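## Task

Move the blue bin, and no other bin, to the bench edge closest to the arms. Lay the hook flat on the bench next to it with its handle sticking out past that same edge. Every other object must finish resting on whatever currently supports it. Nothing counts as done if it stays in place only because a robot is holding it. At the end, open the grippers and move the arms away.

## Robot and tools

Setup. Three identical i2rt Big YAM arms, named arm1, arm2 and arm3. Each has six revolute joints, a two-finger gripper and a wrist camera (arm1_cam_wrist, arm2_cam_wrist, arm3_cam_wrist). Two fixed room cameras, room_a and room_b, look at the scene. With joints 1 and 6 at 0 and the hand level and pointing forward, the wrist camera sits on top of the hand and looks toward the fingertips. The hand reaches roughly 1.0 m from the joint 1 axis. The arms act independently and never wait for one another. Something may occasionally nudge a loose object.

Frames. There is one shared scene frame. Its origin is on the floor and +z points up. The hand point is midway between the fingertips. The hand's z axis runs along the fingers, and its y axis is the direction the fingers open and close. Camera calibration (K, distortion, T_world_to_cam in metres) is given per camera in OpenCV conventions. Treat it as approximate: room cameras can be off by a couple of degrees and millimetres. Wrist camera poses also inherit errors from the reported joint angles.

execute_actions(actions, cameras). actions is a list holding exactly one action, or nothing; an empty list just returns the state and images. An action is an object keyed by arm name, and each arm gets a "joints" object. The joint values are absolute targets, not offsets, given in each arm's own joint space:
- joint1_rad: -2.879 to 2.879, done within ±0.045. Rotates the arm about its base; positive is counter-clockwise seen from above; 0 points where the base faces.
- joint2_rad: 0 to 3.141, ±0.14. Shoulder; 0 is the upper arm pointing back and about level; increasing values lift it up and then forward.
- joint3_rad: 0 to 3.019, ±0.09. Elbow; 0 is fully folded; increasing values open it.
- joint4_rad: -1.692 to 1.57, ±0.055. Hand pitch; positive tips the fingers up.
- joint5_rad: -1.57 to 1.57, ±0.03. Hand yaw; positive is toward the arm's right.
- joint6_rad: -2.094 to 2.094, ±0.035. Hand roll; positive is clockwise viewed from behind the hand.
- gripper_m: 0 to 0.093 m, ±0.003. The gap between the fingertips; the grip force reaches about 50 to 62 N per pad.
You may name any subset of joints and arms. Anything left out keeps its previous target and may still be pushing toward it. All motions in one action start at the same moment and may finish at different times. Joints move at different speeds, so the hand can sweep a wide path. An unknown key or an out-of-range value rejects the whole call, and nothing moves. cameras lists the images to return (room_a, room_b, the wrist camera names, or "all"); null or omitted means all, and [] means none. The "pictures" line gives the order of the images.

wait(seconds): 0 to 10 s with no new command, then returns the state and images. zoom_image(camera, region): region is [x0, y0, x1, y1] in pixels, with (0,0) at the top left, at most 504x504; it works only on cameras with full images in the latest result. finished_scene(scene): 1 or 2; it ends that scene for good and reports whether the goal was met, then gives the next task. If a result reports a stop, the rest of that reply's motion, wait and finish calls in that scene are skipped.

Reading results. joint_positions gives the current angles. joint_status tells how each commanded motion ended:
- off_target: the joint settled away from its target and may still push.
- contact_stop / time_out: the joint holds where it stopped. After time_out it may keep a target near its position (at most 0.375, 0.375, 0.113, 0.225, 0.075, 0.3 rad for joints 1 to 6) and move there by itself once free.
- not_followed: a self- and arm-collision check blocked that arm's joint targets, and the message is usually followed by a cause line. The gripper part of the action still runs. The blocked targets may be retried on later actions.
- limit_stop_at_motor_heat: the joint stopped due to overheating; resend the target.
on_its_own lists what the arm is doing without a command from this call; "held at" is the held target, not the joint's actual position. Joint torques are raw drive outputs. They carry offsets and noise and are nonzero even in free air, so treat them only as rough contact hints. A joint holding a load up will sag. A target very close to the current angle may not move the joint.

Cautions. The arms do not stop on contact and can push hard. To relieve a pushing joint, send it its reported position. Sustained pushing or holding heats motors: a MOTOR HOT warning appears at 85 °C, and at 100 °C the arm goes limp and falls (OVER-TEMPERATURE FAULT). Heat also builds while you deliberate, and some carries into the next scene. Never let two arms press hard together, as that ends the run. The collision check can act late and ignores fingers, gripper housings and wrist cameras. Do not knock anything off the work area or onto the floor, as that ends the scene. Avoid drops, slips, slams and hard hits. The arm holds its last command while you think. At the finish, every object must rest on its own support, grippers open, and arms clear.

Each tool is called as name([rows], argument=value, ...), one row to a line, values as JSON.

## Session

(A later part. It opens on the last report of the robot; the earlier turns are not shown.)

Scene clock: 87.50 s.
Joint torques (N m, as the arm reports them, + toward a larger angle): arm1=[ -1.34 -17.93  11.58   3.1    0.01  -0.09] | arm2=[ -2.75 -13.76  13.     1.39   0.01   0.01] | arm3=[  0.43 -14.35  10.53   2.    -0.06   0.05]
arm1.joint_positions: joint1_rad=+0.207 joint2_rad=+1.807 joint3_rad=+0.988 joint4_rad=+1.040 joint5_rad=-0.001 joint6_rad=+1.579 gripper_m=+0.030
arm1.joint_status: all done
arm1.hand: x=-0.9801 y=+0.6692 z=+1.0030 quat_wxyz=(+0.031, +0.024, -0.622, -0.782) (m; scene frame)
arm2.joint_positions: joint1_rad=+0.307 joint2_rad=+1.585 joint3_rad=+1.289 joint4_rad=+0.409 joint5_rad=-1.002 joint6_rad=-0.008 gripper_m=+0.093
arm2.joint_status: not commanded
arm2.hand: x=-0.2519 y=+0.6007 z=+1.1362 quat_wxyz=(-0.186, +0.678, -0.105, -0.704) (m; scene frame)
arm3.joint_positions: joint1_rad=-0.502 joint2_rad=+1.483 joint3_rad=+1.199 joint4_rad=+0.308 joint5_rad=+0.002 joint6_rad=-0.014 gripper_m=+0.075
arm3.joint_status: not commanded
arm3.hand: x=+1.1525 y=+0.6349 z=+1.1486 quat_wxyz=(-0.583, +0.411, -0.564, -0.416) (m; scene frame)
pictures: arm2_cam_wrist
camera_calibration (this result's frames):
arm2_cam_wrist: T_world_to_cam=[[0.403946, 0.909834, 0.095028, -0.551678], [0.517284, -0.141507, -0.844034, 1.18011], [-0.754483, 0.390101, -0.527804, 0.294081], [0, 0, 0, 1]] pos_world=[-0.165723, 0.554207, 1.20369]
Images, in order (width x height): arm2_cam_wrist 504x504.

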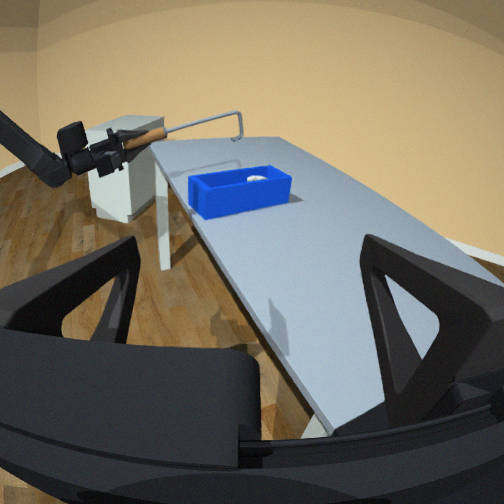

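execute_actions([
  {"arm1":{"joints":{"joint1_rad":-0.015,"joint2_rad":2.03,"joint3_rad":1.46,"joint4_rad":0.79,"joint5_rad":-0.144}}},
], cameras=["arm1_cam_wrist","arm2_cam_wrist"])

Scene clock: 89.17 s.
Joint torques (N m, as the arm reports them, + toward a larger angle): arm1=[ -1.26 -24.8   14.98   2.79   0.07  -0.1 ] | arm2=[ -2.87 -13.66  13.03   1.41   0.     0.  ] | arm3=[  0.1  -14.34  10.51   2.    -0.07   0.06]
arm1.joint_positions: joint1_rad=-0.008 joint2_rad=+2.057 joint3_rad=+1.389 joint4_rad=+0.760 joint5_rad=-0.146 joint6_rad=+1.579 gripper_m=+0.030
arm1.joint_status: all done
arm1.hand: x=-0.8415 y=+0.7914 z=+0.9658 quat_wxyz=(-0.002, +0.006, -0.673, -0.740) (m; scene frame)
arm2.joint_positions: joint1_rad=+0.307 joint2_rad=+1.585 joint3_rad=+1.289 joint4_rad=+0.409 joint5_rad=-1.002 joint6_rad=-0.008 gripper_m=+0.093
arm2.joint_status: not commanded
arm2.hand: x=-0.2519 y=+0.6007 z=+1.1362 quat_wxyz=(-0.186, +0.678, -0.105, -0.704) (m; scene frame)
arm3.joint_positions: joint1_rad=-0.502 joint2_rad=+1.483 joint3_rad=+1.199 joint4_rad=+0.308 joint5_rad=+0.002 joint6_rad=-0.014 gripper_m=+0.075
arm3.joint_status: not commanded
arm3.hand: x=+1.1525 y=+0.6349 z=+1.1486 quat_wxyz=(-0.583, +0.411, -0.564, -0.416) (m; scene frame)
pictures: arm1_cam_wrist, arm2_cam_wrist
camera_calibration (this result's frames):
arm1_cam_wrist: T_world_to_cam=[[0.0197848, 0.0992368, -0.994867, 0.902953], [-0.80657, -0.586421, -0.0745349, -0.139289], [-0.590808, 0.803904, 0.0684391, -1.07585], [0, 0, 0, 1]] pos_world=[-0.765831, 0.693592, 0.961566]
arm2_cam_wrist: T_world_to_cam=[[0.403946, 0.909834, 0.095028, -0.551678], [0.517284, -0.141507, -0.844034, 1.18011], [-0.754483, 0.390101, -0.527804, 0.294081], [0, 0, 0, 1]] pos_world=[-0.165723, 0.554207, 1.20369]
Images, in order (width x height): arm1_cam_wrist 504x504, arm2_cam_wrist 504x504.

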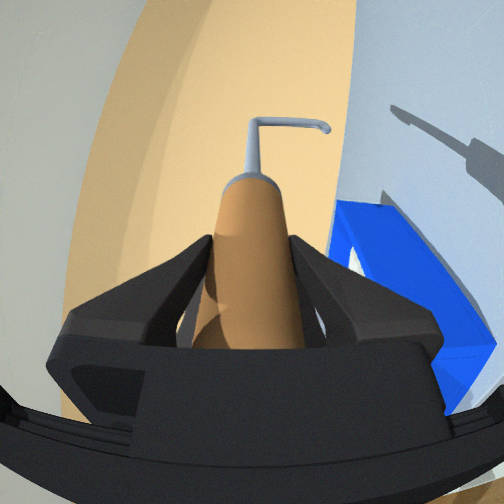

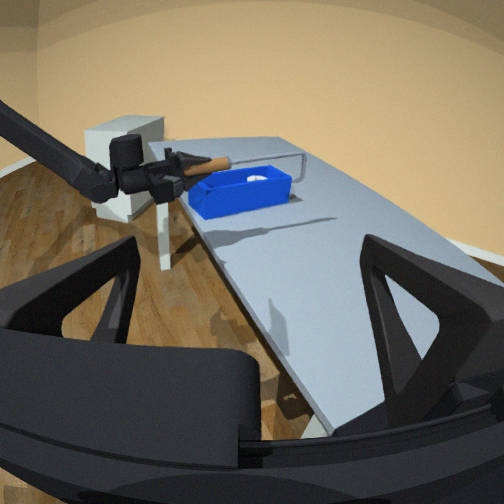

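execute_actions([
  {"arm1":{"joints":{"joint2_rad":2.155,"joint3_rad":1.44,"joint4_rad":0.865,"joint6_rad":1.1}}},
], cameras=["arm1_cam_wrist","arm2_cam_wrist"])

Scene clock: 90.80 s.
Joint torques (N m, as the arm reports them, + toward a larger angle): arm1=[ -1.38 -26.49  12.5    3.32   0.05  -0.34] | arm2=[ -2.85 -13.76  13.02   1.41   0.01   0.  ] | arm3=[  0.02 -14.58  10.49   1.94  -0.07   0.07]
arm1.joint_positions: joint1_rad=-0.008 joint2_rad=+2.197 joint3_rad=+1.389 joint4_rad=+0.821 joint5_rad=-0.146 joint6_rad=+1.114 gripper_m=+0.030
arm1.joint_status: all done
arm1.hand: x=-0.8402 y=+0.7968 z=+0.8713 quat_wxyz=(-0.163, +0.163, -0.682, -0.694) (m; scene frame)
arm2.joint_positions: joint1_rad=+0.307 joint2_rad=+1.585 joint3_rad=+1.289 joint4_rad=+0.409 joint5_rad=-1.002 joint6_rad=-0.008 gripper_m=+0.093
arm2.joint_status: not commanded
arm2.hand: x=-0.2519 y=+0.6007 z=+1.1362 quat_wxyz=(-0.186, +0.678, -0.105, -0.704) (m; scene frame)
arm3.joint_positions: joint1_rad=-0.502 joint2_rad=+1.483 joint3_rad=+1.199 joint4_rad=+0.308 joint5_rad=+0.002 joint6_rad=-0.014 gripper_m=+0.075
arm3.joint_status: not commanded
arm3.hand: x=+1.1525 y=+0.6349 z=+1.1486 quat_wxyz=(-0.583, +0.411, -0.564, -0.416) (m; scene frame)
pictures: arm1_cam_wrist, arm2_cam_wrist
camera_calibration (this result's frames):
arm1_cam_wrist: T_world_to_cam=[[0.455973, 0.0220774, -0.88972, 1.14474], [-0.717135, -0.582925, -0.38199, 0.198131], [-0.527074, 0.812226, -0.249966, -0.748606], [0, 0, 0, 1]] pos_world=[-0.774455, 0.69826, 0.907056]
arm2_cam_wrist: T_world_to_cam=[[0.403946, 0.909834, 0.095028, -0.551678], [0.517284, -0.141507, -0.844034, 1.18011], [-0.754483, 0.390101, -0.527804, 0.294081], [0, 0, 0, 1]] pos_world=[-0.165723, 0.554207, 1.20369]
Images, in order (width x height): arm1_cam_wrist 504x504, arm2_cam_wrist 504x504.

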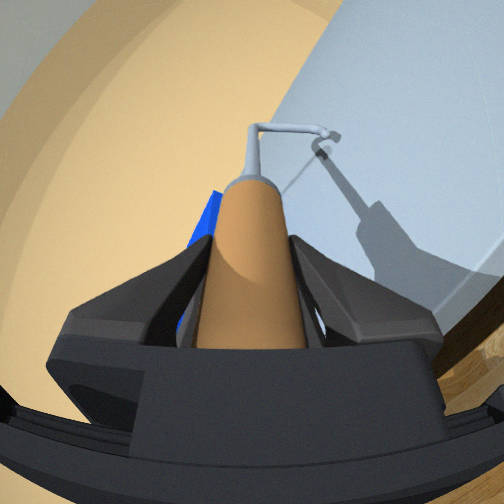

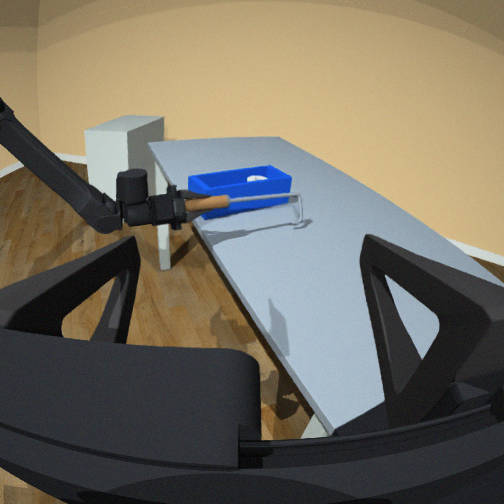

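execute_actions([
  {"arm1":{"joints":{"joint2_rad":2.262,"joint4_rad":0.925,"joint6_rad":0.55}}},
], cameras=["arm1_cam_wrist","arm2_cam_wrist"])

Scene clock: 92.40 s.
Joint torques (N m, as the arm reports them, + toward a larger angle): arm1=[ -1.41 -23.67  11.72   2.49   0.12  -0.33] | arm2=[ -2.86 -13.7   13.02   1.38   0.02   0.01] | arm3=[  0.18 -14.51  10.54   1.98  -0.07   0.06]
arm1.joint_positions: joint1_rad=-0.009 joint2_rad=+2.271 joint3_rad=+1.391 joint4_rad=+0.905 joint5_rad=-0.147 joint6_rad=+0.565 gripper_m=+0.030
arm1.joint_status: all done
arm1.hand: x=-0.8398 y=+0.7954 z=+0.8345 quat_wxyz=(-0.347, +0.341, -0.608, -0.628) (m; scene frame)
arm2.joint_positions: joint1_rad=+0.307 joint2_rad=+1.585 joint3_rad=+1.289 joint4_rad=+0.409 joint5_rad=-1.002 joint6_rad=-0.008 gripper_m=+0.093
arm2.joint_status: not commanded
arm2.hand: x=-0.2519 y=+0.6007 z=+1.1362 quat_wxyz=(-0.186, +0.678, -0.105, -0.704) (m; scene frame)
arm3.joint_positions: joint1_rad=-0.502 joint2_rad=+1.483 joint3_rad=+1.199 joint4_rad=+0.308 joint5_rad=+0.002 joint6_rad=-0.014 gripper_m=+0.075
arm3.joint_status: not commanded
arm3.hand: x=+1.1525 y=+0.6349 z=+1.1486 quat_wxyz=(-0.583, +0.411, -0.564, -0.416) (m; scene frame)
pictures: arm1_cam_wrist, arm2_cam_wrist
camera_calibration (this result's frames):
arm1_cam_wrist: T_world_to_cam=[[0.854011, 0.0242664, -0.519689, 1.1356], [-0.416146, -0.567634, -0.710362, 0.698215], [-0.312231, 0.822923, -0.474667, -0.396978], [0, 0, 0, 1]] pos_world=[-0.803201, 0.695456, 0.89771]
arm2_cam_wrist: T_world_to_cam=[[0.403946, 0.909834, 0.095028, -0.551678], [0.517284, -0.141507, -0.844034, 1.18011], [-0.754483, 0.390101, -0.527804, 0.294081], [0, 0, 0, 1]] pos_world=[-0.165723, 0.554207, 1.20369]
Images, in order (width x height): arm1_cam_wrist 504x504, arm2_cam_wrist 504x504.

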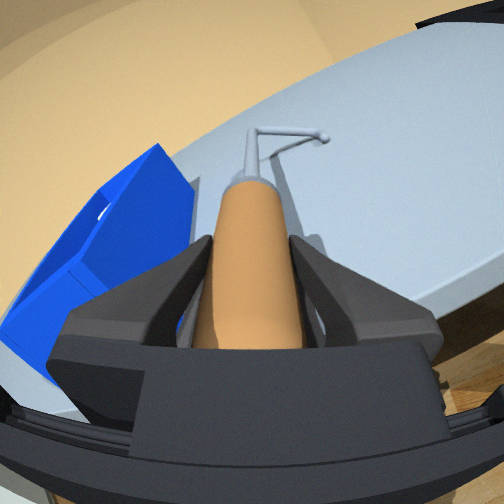

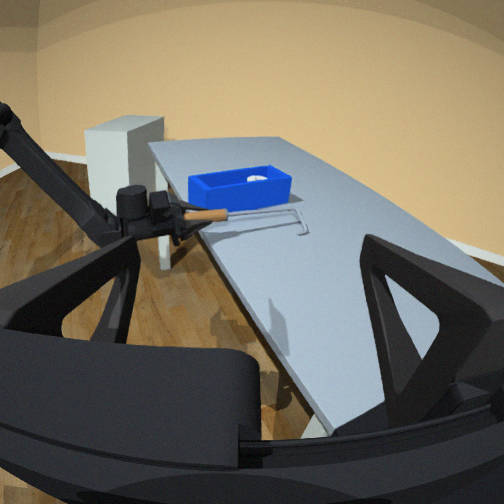

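execute_actions([
  {"arm1":{"joints":{"joint2_rad":2.34,"joint4_rad":0.995,"joint6_rad":0.0}}},
], cameras=["arm1_cam_wrist","arm2_cam_wrist"])

Scene clock: 94.03 s.
Joint torques (N m, as the arm reports them, + toward a larger angle): arm1=[ -1.31 -23.64  11.01   2.37   0.12  -0.27] | arm2=[ -3.   -13.74  13.07   1.37   0.01   0.  ] | arm3=[  0.16 -14.32  10.56   2.08  -0.09   0.08]
arm1.joint_positions: joint1_rad=-0.009 joint2_rad=+2.346 joint3_rad=+1.393 joint4_rad=+0.977 joint5_rad=-0.147 joint6_rad=+0.015 gripper_m=+0.030
arm1.joint_status: all done
arm1.hand: x=-0.8401 y=+0.7911 z=+0.7946 quat_wxyz=(-0.505, +0.493, -0.492, -0.510) (m; scene frame)
arm2.joint_positions: joint1_rad=+0.307 joint2_rad=+1.585 joint3_rad=+1.289 joint4_rad=+0.409 joint5_rad=-1.002 joint6_rad=-0.008 gripper_m=+0.093
arm2.joint_status: not commanded
arm2.hand: x=-0.2519 y=+0.6007 z=+1.1362 quat_wxyz=(-0.186, +0.678, -0.105, -0.704) (m; scene frame)
arm3.joint_positions: joint1_rad=-0.502 joint2_rad=+1.483 joint3_rad=+1.199 joint4_rad=+0.308 joint5_rad=+0.002 joint6_rad=-0.014 gripper_m=+0.075
arm3.joint_status: not commanded
arm3.hand: x=+1.1525 y=+0.6349 z=+1.1486 quat_wxyz=(-0.583, +0.411, -0.564, -0.416) (m; scene frame)
pictures: arm1_cam_wrist, arm2_cam_wrist
camera_calibration (this result's frames):
arm1_cam_wrist: T_world_to_cam=[[0.999944, 0.00987235, 0.00369673, 0.83337], [0.00860432, -0.561735, -0.827273, 1.11241], [-0.00609054, 0.827259, -0.561788, -0.0895494], [0, 0, 0, 1]] pos_world=[-0.843441, 0.690733, 0.866878]
arm2_cam_wrist: T_world_to_cam=[[0.403946, 0.909834, 0.095028, -0.551678], [0.517284, -0.141507, -0.844034, 1.18011], [-0.754483, 0.390101, -0.527804, 0.294081], [0, 0, 0, 1]] pos_world=[-0.165723, 0.554207, 1.20369]
Images, in order (width x height): arm1_cam_wrist 504x504, arm2_cam_wrist 504x504.

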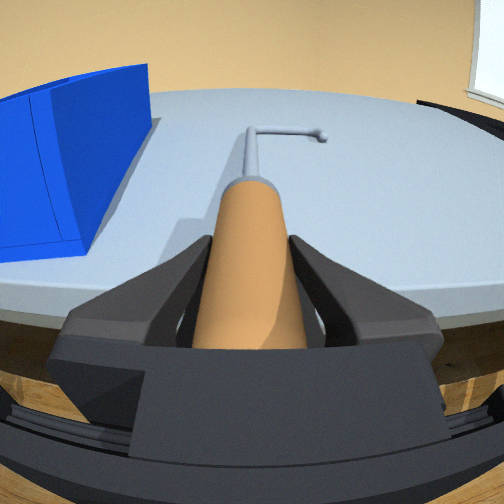

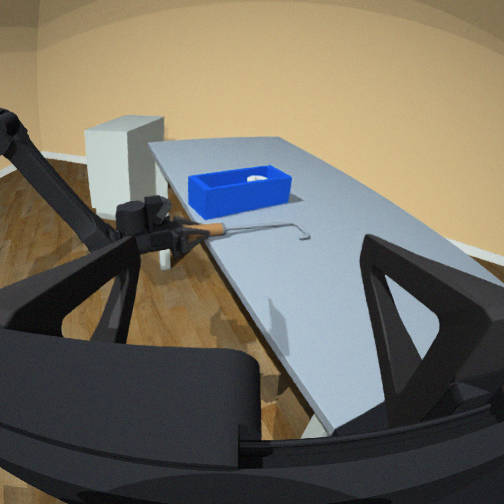

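execute_actions([
  {"arm1":{"joints":{"joint2_rad":2.355,"joint3_rad":1.40,"joint4_rad":0.98,"gripper_m":0.07}}},
], cameras=["arm1_cam_wrist"])

execute_actions([
  {"arm1":{"joints":{"joint2_rad":1.6,"joint3_rad":0.7,"joint4_rad":1.0}},"arm2":{"joints":{"joint2_rad":1.1,"joint3_rad":0.9}},"arm3":{"joints":{"joint2_rad":1.0,"joint3_rad":0.8}}},
])

Scene clock: 94.83 s.
Joint torques (N m, as the arm reports them, + toward a larger angle): arm1=[ -1.26 -22.54   7.82   1.93   0.11  -0.27] | arm2=[ -2.91 -13.74  13.02   1.4    0.01   0.  ] | arm3=[ -0.11 -14.34  10.45   2.06  -0.09   0.06]
arm1.joint_positions: joint1_rad=-0.009 joint2_rad=+2.351 joint3_rad=+1.393 joint4_rad=+0.975 joint5_rad=-0.147 joint6_rad=+0.014 gripper_m=+0.070
arm1.joint_status: all done
arm1.hand: x=-0.8402 y=+0.7908 z=+0.7905 quat_wxyz=(-0.503, +0.495, -0.494, -0.508) (m; scene frame)
arm2.joint_positions: joint1_rad=+0.307 joint2_rad=+1.585 joint3_rad=+1.289 joint4_rad=+0.409 joint5_rad=-1.002 joint6_rad=-0.008 gripper_m=+0.093
arm2.joint_status: not commanded
arm2.hand: x=-0.2519 y=+0.6007 z=+1.1362 quat_wxyz=(-0.186, +0.678, -0.105, -0.704) (m; scene frame)
arm3.joint_positions: joint1_rad=-0.502 joint2_rad=+1.483 joint3_rad=+1.199 joint4_rad=+0.308 joint5_rad=+0.002 joint6_rad=-0.014 gripper_m=+0.075
arm3.joint_status: not commanded
arm3.hand: x=+1.1525 y=+0.6349 z=+1.1486 quat_wxyz=(-0.583, +0.411, -0.564, -0.416) (m; scene frame)
pictures: arm1_cam_wrist
camera_calibration (this result's frames):
arm1_cam_wrist: T_world_to_cam=[[0.999946, 0.00983682, 0.00342662, 0.833657], [0.00840292, -0.567342, -0.823439, 1.11003], [-0.00615596, 0.823423, -0.567394, -0.0841656], [0, 0, 0, 1]] pos_world=[-0.843458, 0.690873, 0.863434]
Images, in order (width x height): arm1_cam_wrist 504x504.

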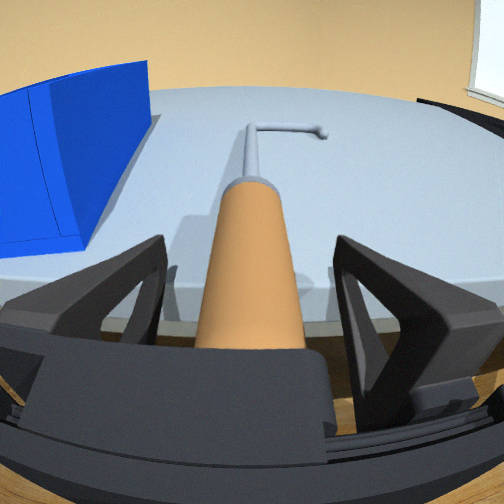

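Scene clock: 96.27 s.
Joint torques (N m, as the arm reports them, + toward a larger angle): arm1=[ -1.28 -11.44   7.84   1.99   0.1   -0.27] | arm2=[-2.91 -6.12 11.7   1.44 -0.01  0.01] | arm3=[-0.01 -5.58 10.51  2.23 -0.09  0.06]
arm1.joint_positions: joint1_rad=-0.009 joint2_rad=+1.594 joint3_rad=+0.699 joint4_rad=+0.992 joint5_rad=-0.146 joint6_rad=+0.014 gripper_m=+0.070
arm1.joint_status: all done
arm1.hand: x=-0.8723 y=+0.5721 z=+0.9783 quat_wxyz=(-0.524, +0.477, -0.471, -0.524) (m; scene frame)
arm2.joint_positions: joint1_rad=+0.307 joint2_rad=+1.088 joint3_rad=+0.907 joint4_rad=+0.406 joint5_rad=-1.000 joint6_rad=-0.008 gripper_m=+0.093
arm2.joint_status: all done
arm2.hand: x=-0.2242 y=+0.4216 z=+1.1864 quat_wxyz=(-0.223, +0.660, -0.069, -0.714) (m; scene frame)
arm3.joint_positions: joint1_rad=-0.502 joint2_rad=+0.985 joint3_rad=+0.801 joint4_rad=+0.301 joint5_rad=+0.002 joint6_rad=-0.014 gripper_m=+0.075
arm3.joint_status: all done
arm3.hand: x=+1.0961 y=+0.4637 z=+1.1783 quat_wxyz=(-0.609, +0.391, -0.536, -0.434) (m; scene frame)
pictures: arm1_cam_wrist, arm2_cam_wrist, arm3_cam_wrist, room_a, room_b
camera_calibration (this result's frames):
arm1_cam_wrist: T_world_to_cam=[[0.999841, 0.00918626, 0.0152592, 0.855984], [0.0178084, -0.501299, -0.865091, 1.152], [-0.000297565, 0.865226, -0.501383, 0.118879], [0, 0, 0, 1]] pos_world=[-0.876328, 0.466776, 1.04313]
arm2_cam_wrist: T_world_to_cam=[[0.408254, 0.893384, 0.1876, -0.506688], [0.502206, -0.048191, -0.863404, 1.16303], [-0.762311, 0.446702, -0.468337, 0.315144], [0, 0, 0, 1]] pos_world=[-0.136985, 0.367938, 1.24681]
arm3_cam_wrist: T_world_to_cam=[[0.949997, -0.311044, 0.0275113, -0.931374], [-0.130049, -0.474214, -0.870751, 1.39563], [0.283888, 0.823634, -0.490953, 0.00870066], [0, 0, 0, 1]] pos_world=[1.06383, 0.364961, 1.24514]
Images, in order (width x height): arm1_cam_wrist 504x504, arm2_cam_wrist 504x504, arm3_cam_wrist 504x504, room_a 504x504, room_b 504x504.

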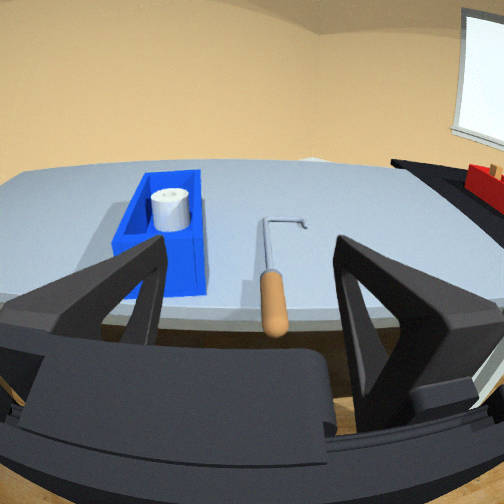

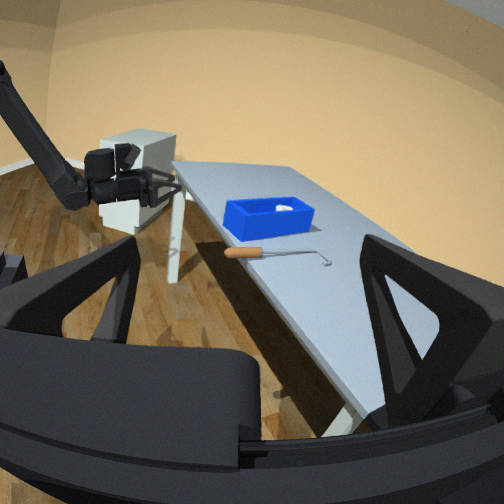

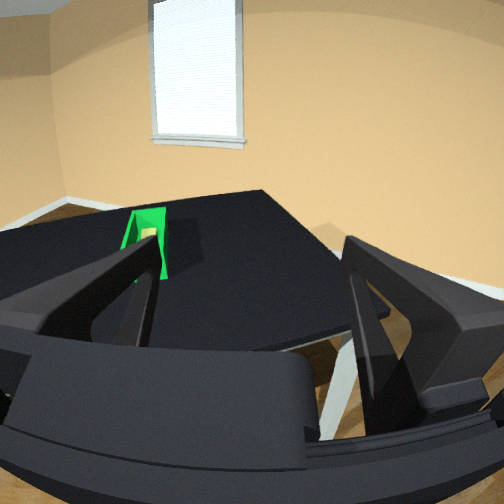

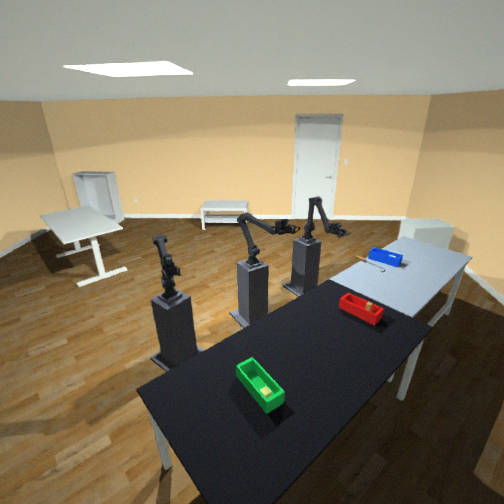

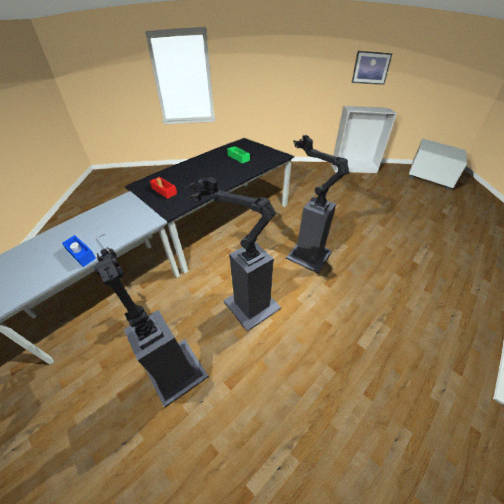

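The blue bin is at the edge, the hook lies flat beside it with its handle overhanging, and all three arms are clear.

finished_scene(scene=1)

The scene is finished: the task was done.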